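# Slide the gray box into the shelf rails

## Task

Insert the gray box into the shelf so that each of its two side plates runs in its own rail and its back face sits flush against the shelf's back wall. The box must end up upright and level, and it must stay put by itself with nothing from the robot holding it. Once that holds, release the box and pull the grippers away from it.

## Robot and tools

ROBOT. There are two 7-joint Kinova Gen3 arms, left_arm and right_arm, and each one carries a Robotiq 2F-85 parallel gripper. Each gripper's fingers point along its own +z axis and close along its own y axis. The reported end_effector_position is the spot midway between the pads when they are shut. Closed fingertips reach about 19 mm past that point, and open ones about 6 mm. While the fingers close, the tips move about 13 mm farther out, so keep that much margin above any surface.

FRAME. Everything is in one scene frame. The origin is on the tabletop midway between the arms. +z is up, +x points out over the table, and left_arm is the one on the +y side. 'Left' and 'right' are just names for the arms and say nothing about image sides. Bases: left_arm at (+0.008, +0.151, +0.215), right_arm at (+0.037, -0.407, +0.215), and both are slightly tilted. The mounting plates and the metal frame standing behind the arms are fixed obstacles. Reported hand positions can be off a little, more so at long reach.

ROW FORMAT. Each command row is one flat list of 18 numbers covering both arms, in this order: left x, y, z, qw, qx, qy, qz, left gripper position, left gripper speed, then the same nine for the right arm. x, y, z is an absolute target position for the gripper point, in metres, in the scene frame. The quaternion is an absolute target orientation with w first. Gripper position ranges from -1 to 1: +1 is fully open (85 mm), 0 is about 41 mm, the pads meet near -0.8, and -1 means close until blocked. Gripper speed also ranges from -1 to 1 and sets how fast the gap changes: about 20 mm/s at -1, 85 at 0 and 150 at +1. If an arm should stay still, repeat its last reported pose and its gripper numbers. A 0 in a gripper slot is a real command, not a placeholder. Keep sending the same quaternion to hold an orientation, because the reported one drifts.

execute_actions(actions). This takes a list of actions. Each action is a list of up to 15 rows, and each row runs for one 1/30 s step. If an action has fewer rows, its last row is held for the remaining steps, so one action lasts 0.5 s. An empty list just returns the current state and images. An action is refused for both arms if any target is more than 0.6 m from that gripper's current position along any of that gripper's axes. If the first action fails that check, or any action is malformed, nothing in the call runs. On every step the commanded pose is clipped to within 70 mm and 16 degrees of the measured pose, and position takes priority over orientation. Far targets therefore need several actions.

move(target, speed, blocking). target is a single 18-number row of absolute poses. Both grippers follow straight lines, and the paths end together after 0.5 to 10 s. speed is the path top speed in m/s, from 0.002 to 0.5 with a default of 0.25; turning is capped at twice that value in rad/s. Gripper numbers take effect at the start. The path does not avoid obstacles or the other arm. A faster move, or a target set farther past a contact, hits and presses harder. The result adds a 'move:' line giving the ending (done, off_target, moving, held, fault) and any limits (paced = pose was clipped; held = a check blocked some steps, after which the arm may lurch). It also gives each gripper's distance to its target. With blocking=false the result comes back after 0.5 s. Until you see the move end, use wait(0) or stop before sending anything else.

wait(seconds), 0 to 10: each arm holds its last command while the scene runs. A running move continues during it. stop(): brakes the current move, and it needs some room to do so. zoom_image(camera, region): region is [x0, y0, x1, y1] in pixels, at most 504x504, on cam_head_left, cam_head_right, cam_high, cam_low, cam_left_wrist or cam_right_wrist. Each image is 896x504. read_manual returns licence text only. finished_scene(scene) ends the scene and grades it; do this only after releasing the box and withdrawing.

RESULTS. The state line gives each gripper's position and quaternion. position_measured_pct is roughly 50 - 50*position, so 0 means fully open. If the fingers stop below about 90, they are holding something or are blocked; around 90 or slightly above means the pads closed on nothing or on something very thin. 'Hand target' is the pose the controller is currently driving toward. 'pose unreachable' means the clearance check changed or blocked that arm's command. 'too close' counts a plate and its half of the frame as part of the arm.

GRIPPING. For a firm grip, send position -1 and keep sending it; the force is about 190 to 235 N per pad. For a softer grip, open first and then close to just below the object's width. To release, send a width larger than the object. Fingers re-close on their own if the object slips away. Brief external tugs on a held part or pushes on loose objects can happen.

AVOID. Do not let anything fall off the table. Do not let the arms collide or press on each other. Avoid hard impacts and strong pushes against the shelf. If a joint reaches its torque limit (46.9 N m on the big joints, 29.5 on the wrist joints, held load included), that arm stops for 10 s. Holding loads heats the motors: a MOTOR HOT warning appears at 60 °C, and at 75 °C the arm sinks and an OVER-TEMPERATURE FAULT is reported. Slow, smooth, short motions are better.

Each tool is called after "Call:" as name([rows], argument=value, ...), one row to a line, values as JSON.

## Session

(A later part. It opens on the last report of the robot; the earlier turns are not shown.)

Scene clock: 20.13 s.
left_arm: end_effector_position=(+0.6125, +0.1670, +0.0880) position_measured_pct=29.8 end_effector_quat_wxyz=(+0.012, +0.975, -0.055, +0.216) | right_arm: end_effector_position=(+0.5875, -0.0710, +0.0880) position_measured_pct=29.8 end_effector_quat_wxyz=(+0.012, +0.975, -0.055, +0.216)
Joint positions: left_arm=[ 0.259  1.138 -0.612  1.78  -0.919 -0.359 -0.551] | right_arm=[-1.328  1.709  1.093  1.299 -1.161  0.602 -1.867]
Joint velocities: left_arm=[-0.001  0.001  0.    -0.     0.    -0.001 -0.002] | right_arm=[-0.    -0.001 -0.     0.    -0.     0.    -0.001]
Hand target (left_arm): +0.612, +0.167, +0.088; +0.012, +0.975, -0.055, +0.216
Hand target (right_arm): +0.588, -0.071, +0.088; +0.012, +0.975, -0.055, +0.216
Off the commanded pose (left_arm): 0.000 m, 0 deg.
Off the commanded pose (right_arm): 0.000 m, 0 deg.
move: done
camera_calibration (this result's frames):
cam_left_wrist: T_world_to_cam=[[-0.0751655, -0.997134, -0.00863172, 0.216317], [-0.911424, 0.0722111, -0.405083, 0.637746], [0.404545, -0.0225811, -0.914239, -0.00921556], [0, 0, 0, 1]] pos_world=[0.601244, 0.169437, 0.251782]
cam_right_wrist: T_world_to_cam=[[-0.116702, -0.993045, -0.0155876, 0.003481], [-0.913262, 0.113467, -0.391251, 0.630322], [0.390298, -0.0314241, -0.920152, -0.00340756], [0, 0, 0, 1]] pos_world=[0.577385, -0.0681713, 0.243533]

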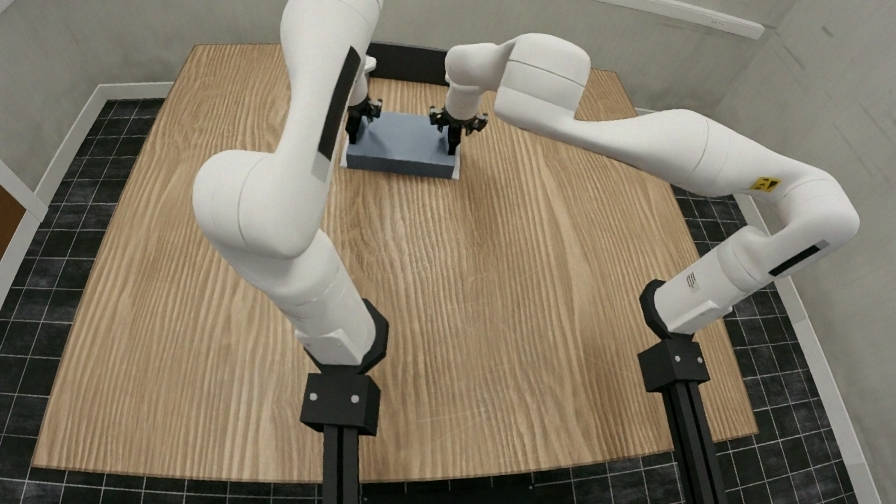

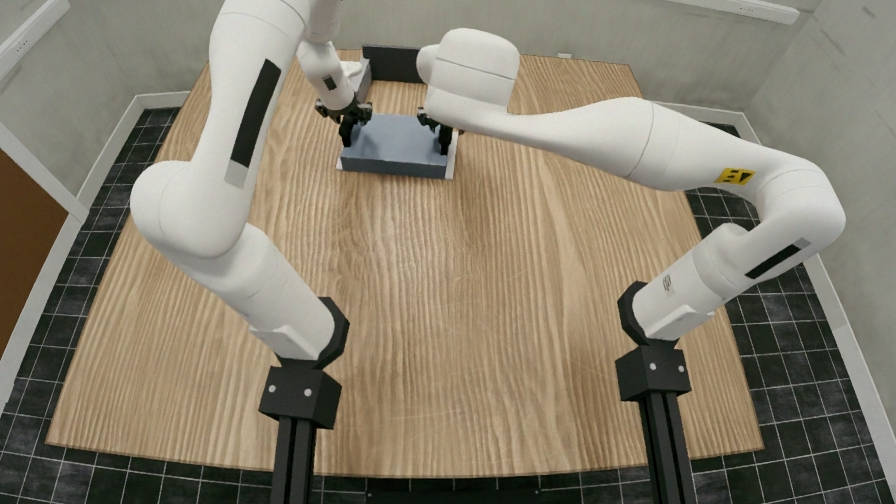

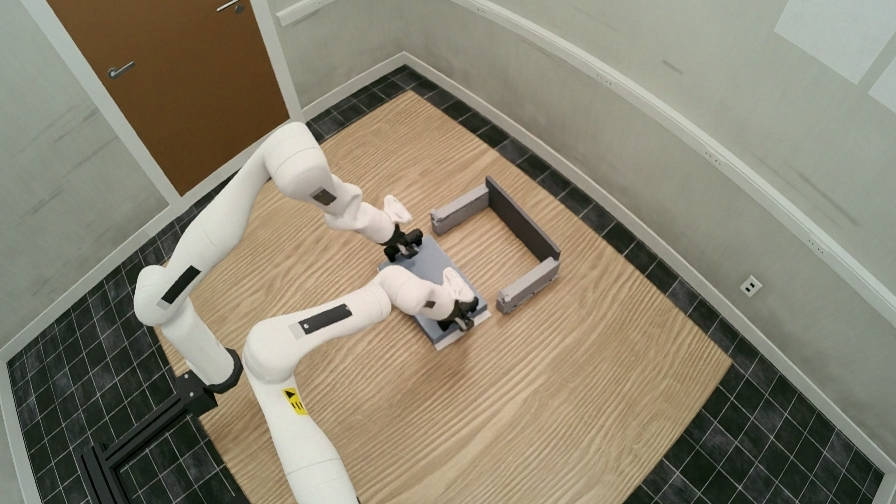

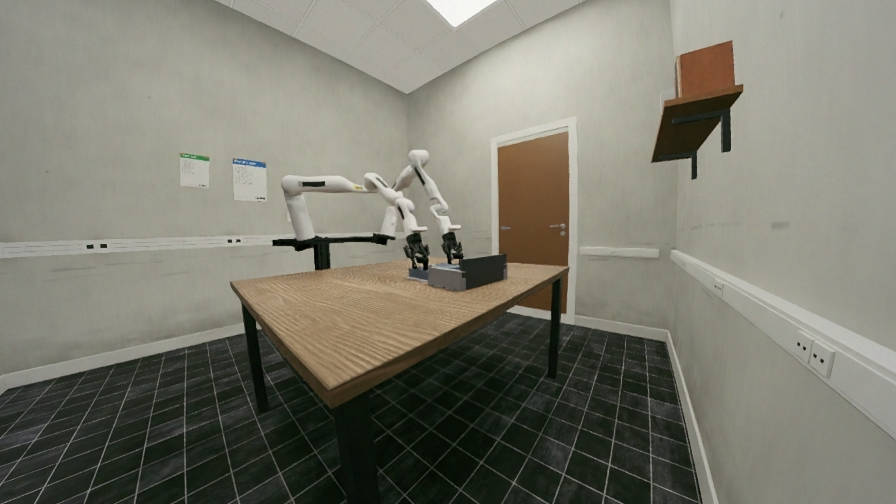

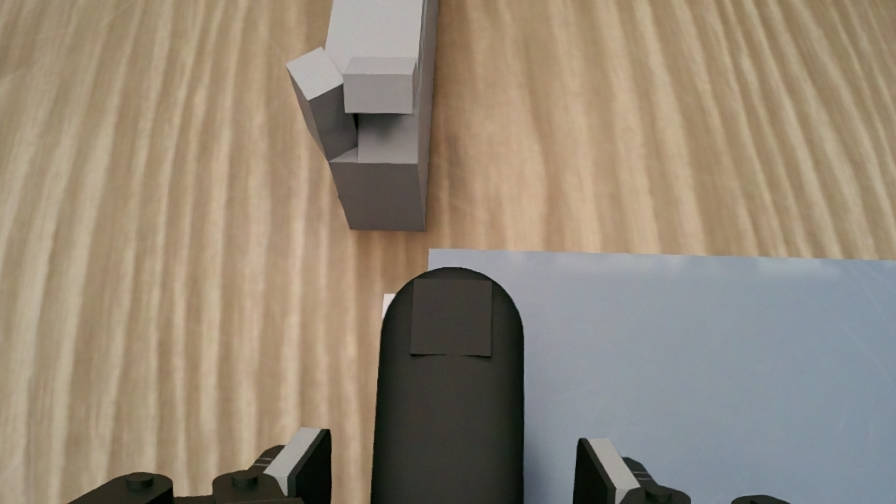

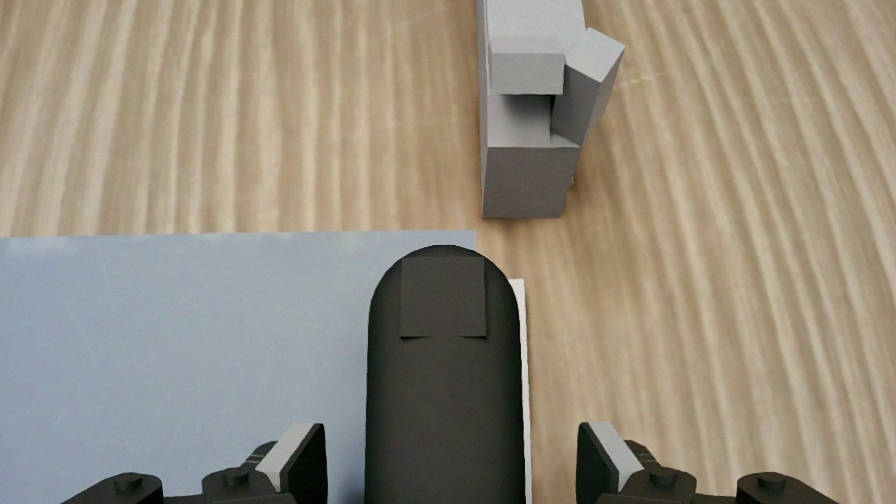

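Call:
move(target=[0.6125,0.167,0.088,0.012,0.974,-0.055,0.216,-1,0,0.5875,-0.071,0.088,0.012,0.974,-0.055,0.216,-1,0])

Call:
move(target=[0.6125,0.167,0.153,0.012,0.974,-0.055,0.216,-1,0,0.5875,-0.071,0.153,0.012,0.974,-0.055,0.216,-1,0], speed=0.05)

Call:
move(target=[0.650,0.1627,0.153,0.012,0.974,-0.055,0.216,-1,0,0.625,-0.0753,0.153,0.012,0.974,-0.055,0.216,-1,0], speed=0.02)

Call:
zoom_image(camera="cam_low", region=[400,240,480,300])

Call:
zoom_image(camera="cam_high", region=[440,250,540,330])

Scene clock: 21.10 s.
left_arm: end_effector_position=(+0.6125, +0.1675, +0.0885) position_measured_pct=61.9 end_effector_quat_wxyz=(+0.012, +0.975, -0.055, +0.216) | right_arm: end_effector_position=(+0.5873, -0.0705, +0.0885) position_measured_pct=61.9 end_effector_quat_wxyz=(+0.012, +0.975, -0.055, +0.216)
Joint positions: left_arm=[ 0.26   1.137 -0.613  1.781 -0.919 -0.358 -0.551] | right_arm=[-1.328  1.709  1.093  1.299 -1.161  0.602 -1.867]
Joint velocities: left_arm=[ 0.001 -0.     0.     0.    -0.    -0.001  0.   ] | right_arm=[-0.     0.001  0.     0.001 -0.    -0.     0.   ]
Hand target (left_arm): +0.612, +0.167, +0.088; +0.012, +0.975, -0.055, +0.216
Hand target (right_arm): +0.587, -0.071, +0.088; +0.012, +0.975, -0.055, +0.216
Off the commanded pose (left_arm): 0.001 m, 0 deg.
Off the commanded pose (right_arm): 0.001 m, 0 deg.
move: done
camera_calibration (this result's frames):
cam_left_wrist: T_world_to_cam=[[-0.0743162, -0.997192, -0.00921916, 0.216369], [-0.911426, 0.0716703, -0.405174, 0.637962], [0.404697, -0.0217084, -0.914193, -0.00899682], [0, 0, 0, 1]] pos_world=[0.601176, 0.169843, 0.252255]
cam_right_wrist: T_world_to_cam=[[-0.115976, -0.993123, -0.0160299, 0.0036147], [-0.913298, 0.11297, -0.391312, 0.63029], [0.390432, -0.0307427, -0.920118, -0.00291523], [0, 0, 0, 1]] pos_world=[0.5772, -0.0677038, 0.244016]

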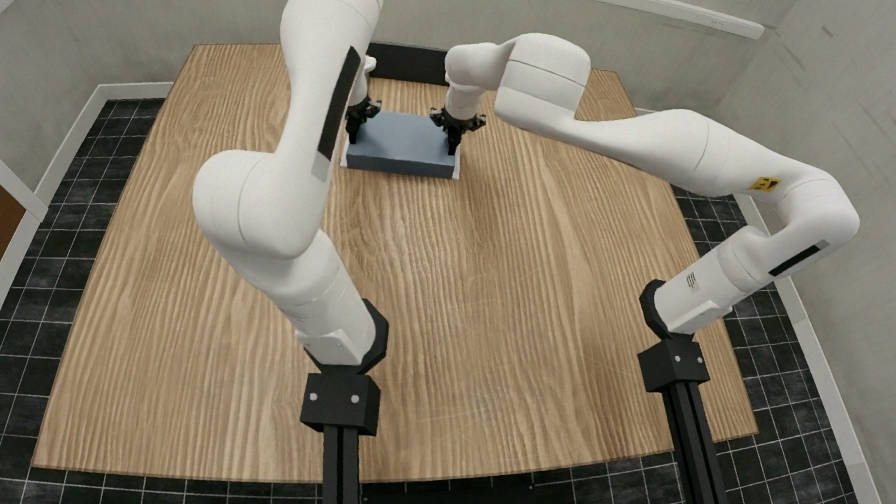

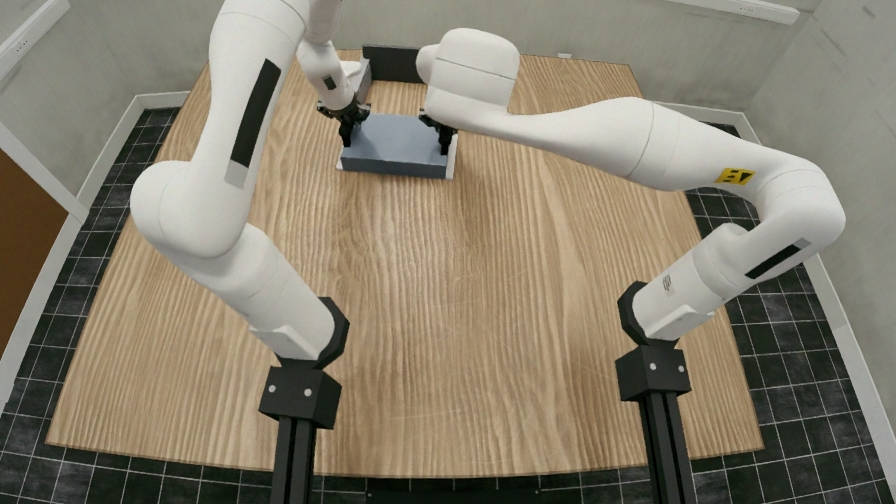

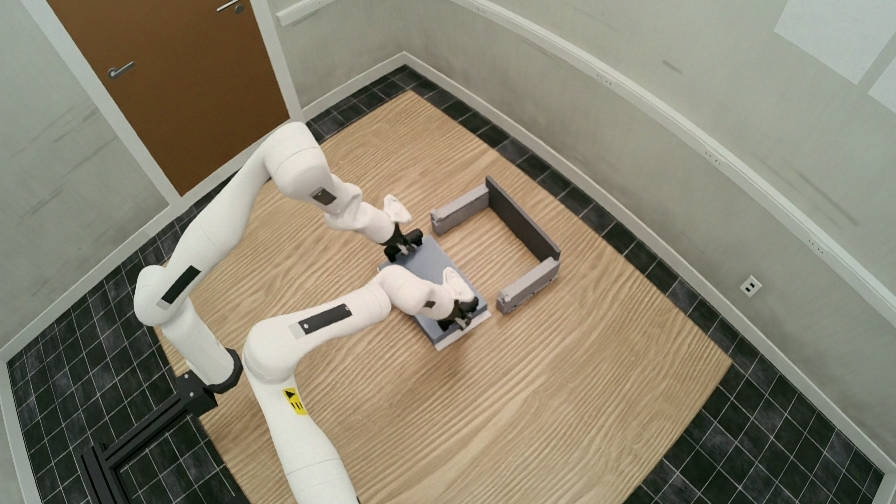

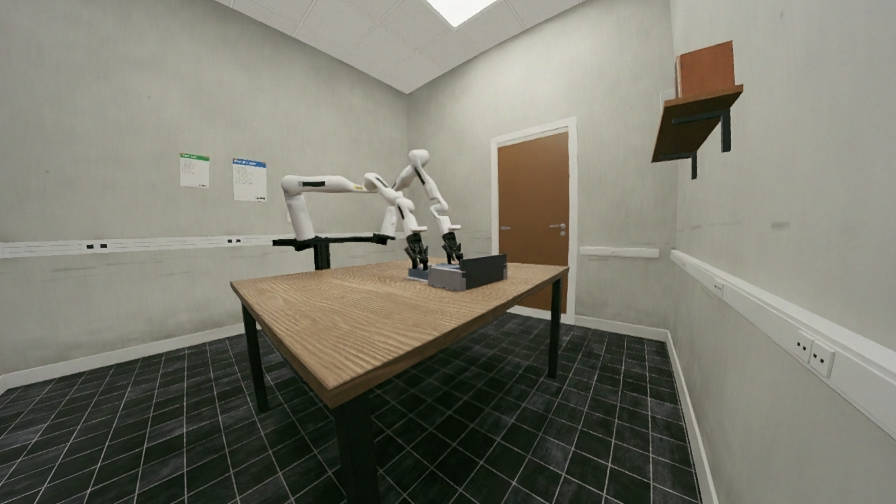

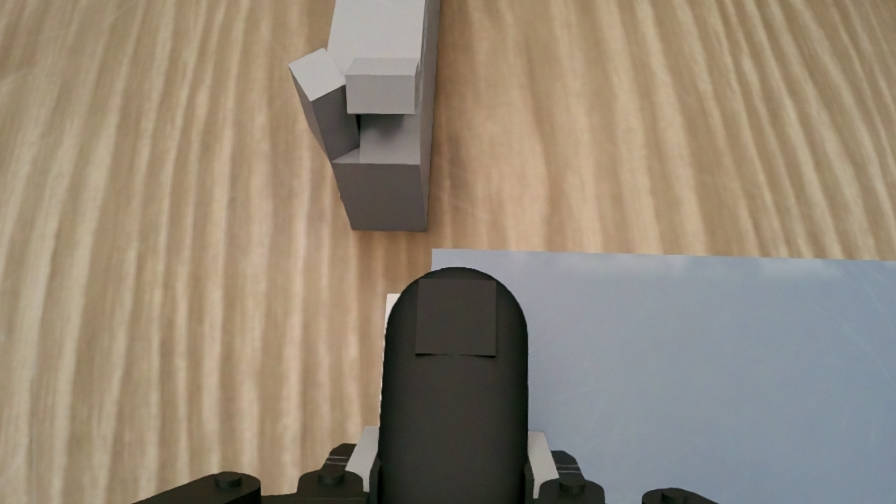

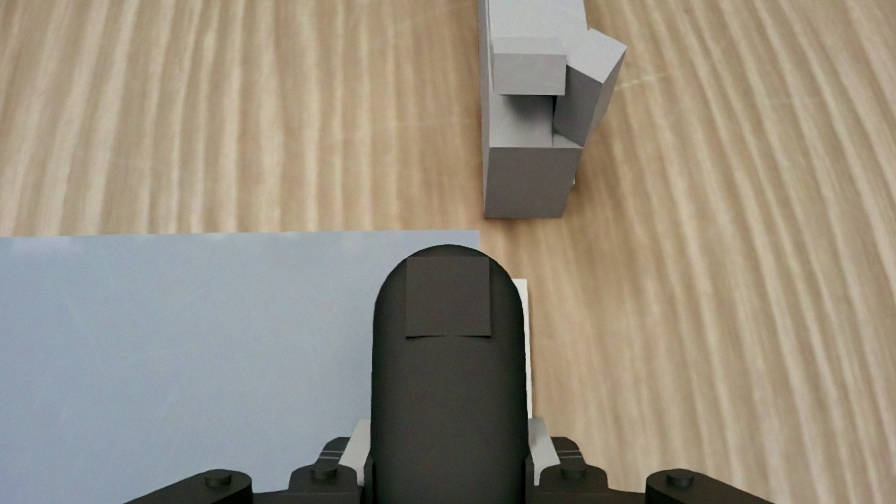

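Scene clock: 22.70 s.
left_arm: end_effector_position=(+0.6129, +0.1671, +0.1530) position_measured_pct=61.9 end_effector_quat_wxyz=(+0.012, +0.975, -0.055, +0.216) | right_arm: end_effector_position=(+0.5875, -0.0707, +0.1534) position_measured_pct=61.9 end_effector_quat_wxyz=(+0.011, +0.975, -0.056, +0.216)
Joint positions: left_arm=[ 0.225  0.95  -0.504  1.827 -1.084 -0.208 -0.483] | right_arm=[-1.363  1.61   1.149  1.346 -1.113  0.682 -1.858]
Joint velocities: left_arm=[-0.006 -0.009  0.007  0.002 -0.008  0.004  0.006] | right_arm=[-0.002 -0.001  0.002 -0.001 -0.001  0.001  0.001]
Hand target (left_arm): +0.613, +0.167, +0.153; +0.012, +0.975, -0.055, +0.216
Hand target (right_arm): +0.587, -0.071, +0.153; +0.012, +0.975, -0.055, +0.216
Off the commanded pose (left_arm): 0.000 m, 0 deg.
Off the commanded pose (right_arm): 0.001 m, 0 deg.
move: done
camera_calibration (this result's frames):
cam_left_wrist: T_world_to_cam=[[-0.074229, -0.997209, -0.00799356, 0.216367], [-0.911287, 0.0710844, -0.405589, 0.664605], [0.405025, -0.022822, -0.914021, 0.0497676], [0, 0, 0, 1]] pos_world=[0.60155, 0.169656, 0.316774]
cam_right_wrist: T_world_to_cam=[[-0.11745, -0.992924, -0.017529, 0.00559393], [-0.913105, 0.114915, -0.391195, 0.655893], [0.390441, -0.02994, -0.920141, 0.0568263], [0, 0, 0, 1]] pos_world=[0.577369, -0.0681161, 0.308968]

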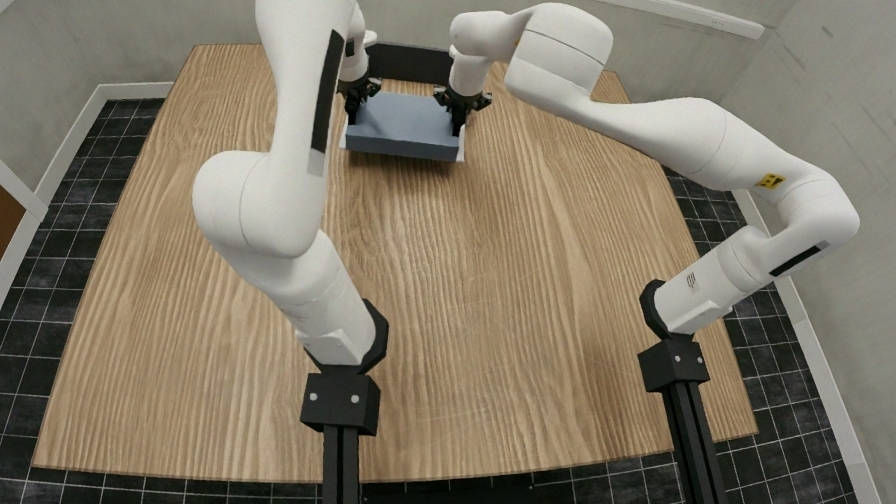

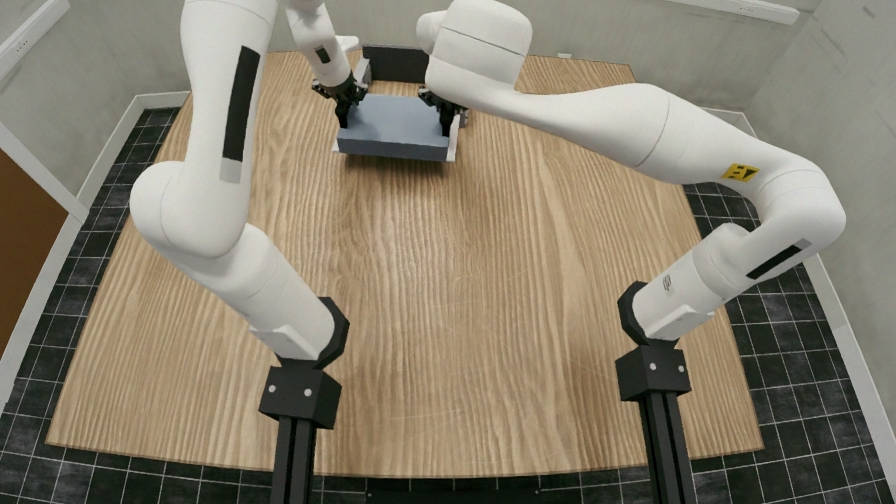

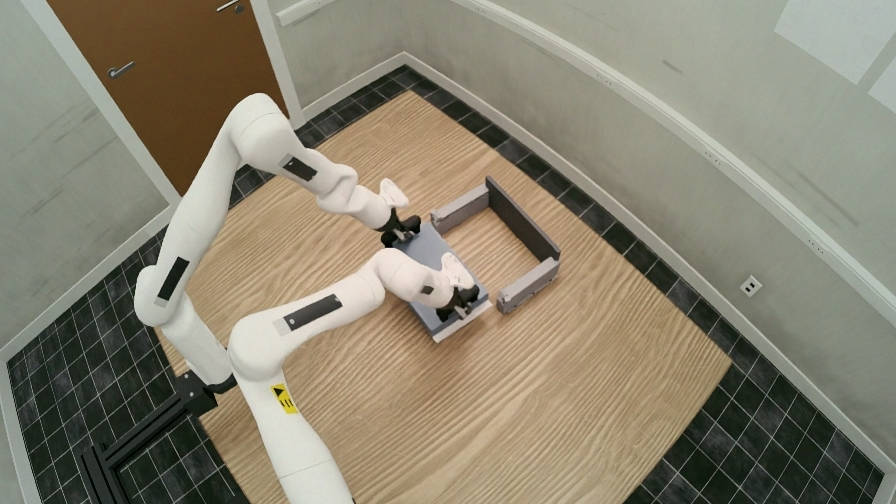

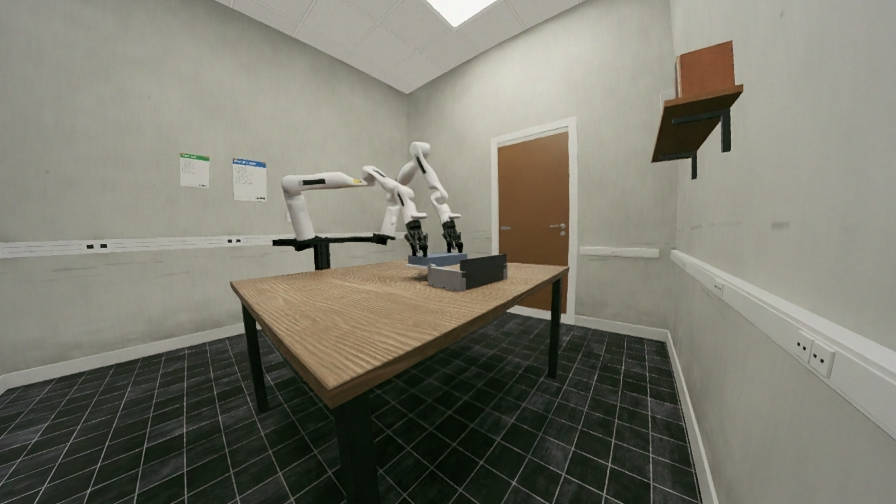

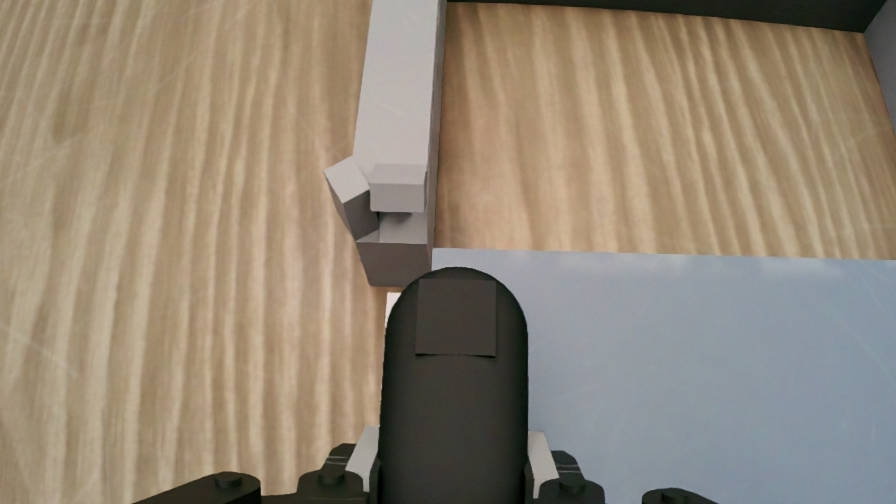

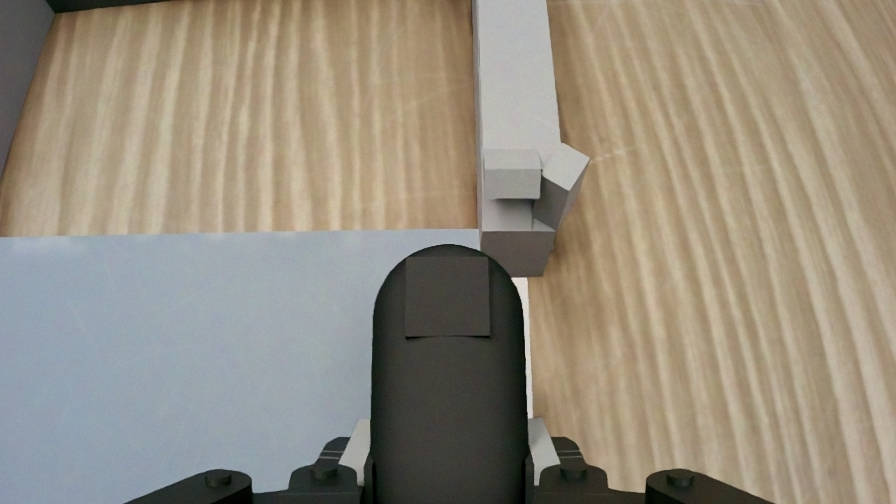

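Scene clock: 24.83 s.
left_arm: end_effector_position=(+0.6504, +0.1626, +0.1534) position_measured_pct=61.9 end_effector_quat_wxyz=(+0.012, +0.975, -0.054, +0.217) | right_arm: end_effector_position=(+0.6250, -0.0748, +0.1536) position_measured_pct=61.9 end_effector_quat_wxyz=(+0.011, +0.975, -0.056, +0.216)
Joint positions: left_arm=[ 0.049  0.935 -0.229  1.698 -1.229  0.005 -0.44 ] | right_arm=[-1.279  1.626  1.18   1.234 -1.09   0.722 -1.875]
Joint velocities: left_arm=[-0.021 -0.003  0.031 -0.003 -0.006  0.022 -0.006] | right_arm=[ 0.002  0.     0.    -0.004 -0.001  0.003  0.001]
Hand target (left_arm): +0.650, +0.162, +0.153; +0.012, +0.975, -0.055, +0.216
Hand target (right_arm): +0.625, -0.075, +0.153; +0.012, +0.975, -0.055, +0.216
Off the commanded pose (left_arm): 0.001 m, 0 deg.
Off the commanded pose (right_arm): 0.001 m, 0 deg.
move: done
camera_calibration (this result's frames):
cam_left_wrist: T_world_to_cam=[[-0.0733065, -0.997283, -0.00726978, 0.213987], [-0.911084, 0.0699317, -0.406245, 0.6994], [0.40565, -0.023157, -0.913735, 0.0344167], [0, 0, 0, 1]] pos_world=[0.638937, 0.165293, 0.317131]
cam_right_wrist: T_world_to_cam=[[-0.117458, -0.992923, -0.0175325, 0.00585139], [-0.913085, 0.114922, -0.391241, 0.690701], [0.390487, -0.0299458, -0.920121, 0.0422246], [0, 0, 0, 1]] pos_world=[0.614868, -0.0723023, 0.309185]

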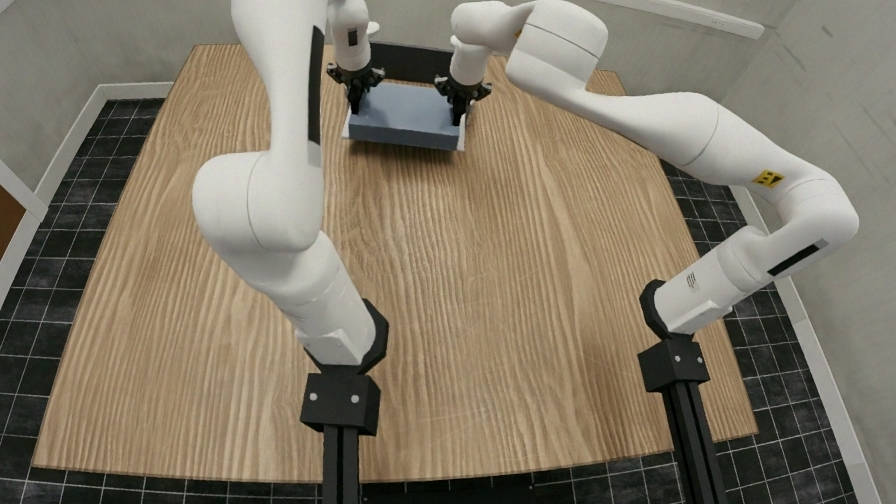

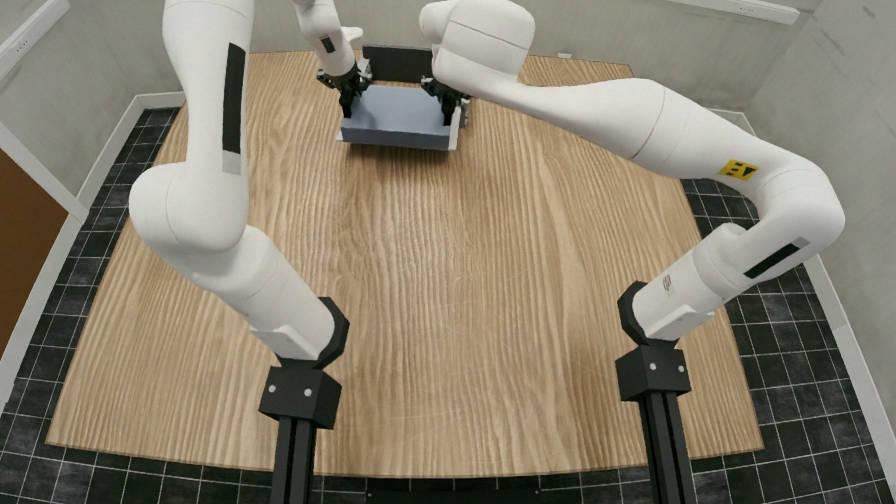

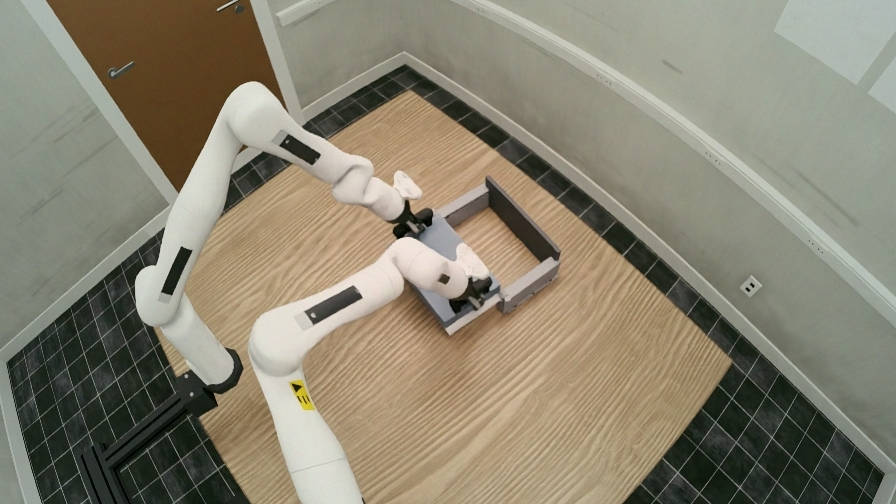

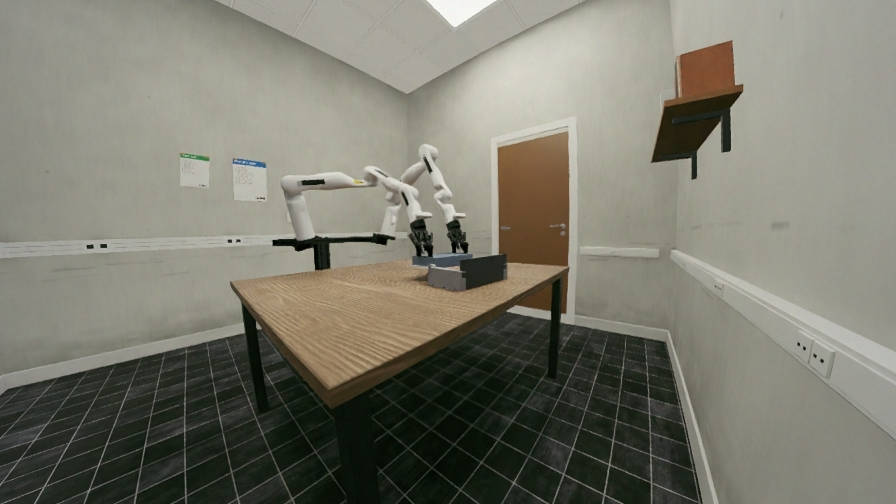

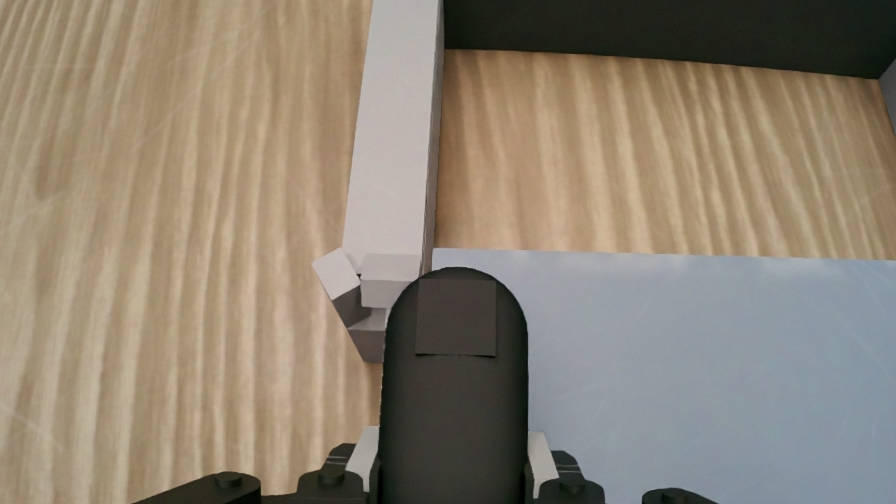

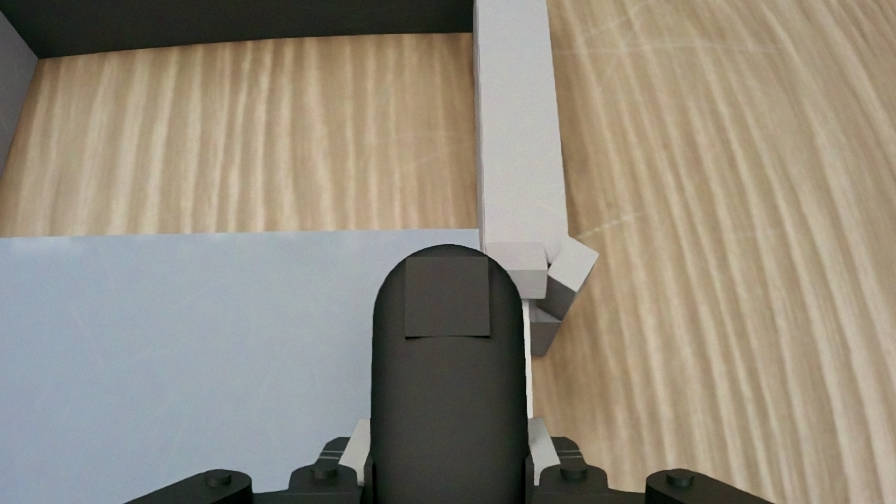

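Region (400, 240, 480, 300) of cam_low's 896x504 image, scaled by 6.300, with more detail than that image has; it fills the top 378 rows of this view, and the rest is white.

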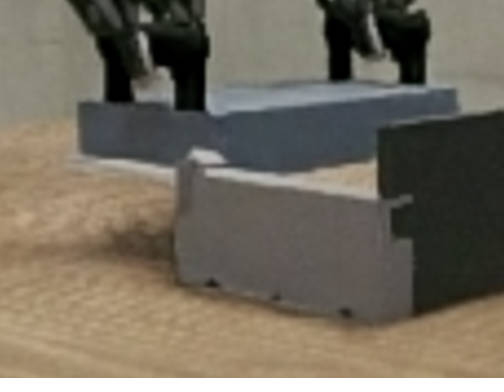

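Region (440, 250, 540, 330) of cam_high's 896x504 image, scaled by 5.040, with more detail than that image has; it fills the top 403 rows of this view, and the rest is white.

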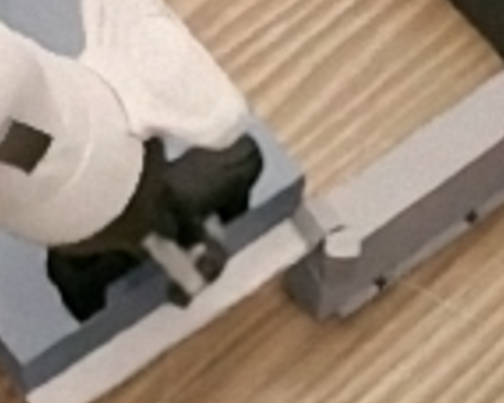

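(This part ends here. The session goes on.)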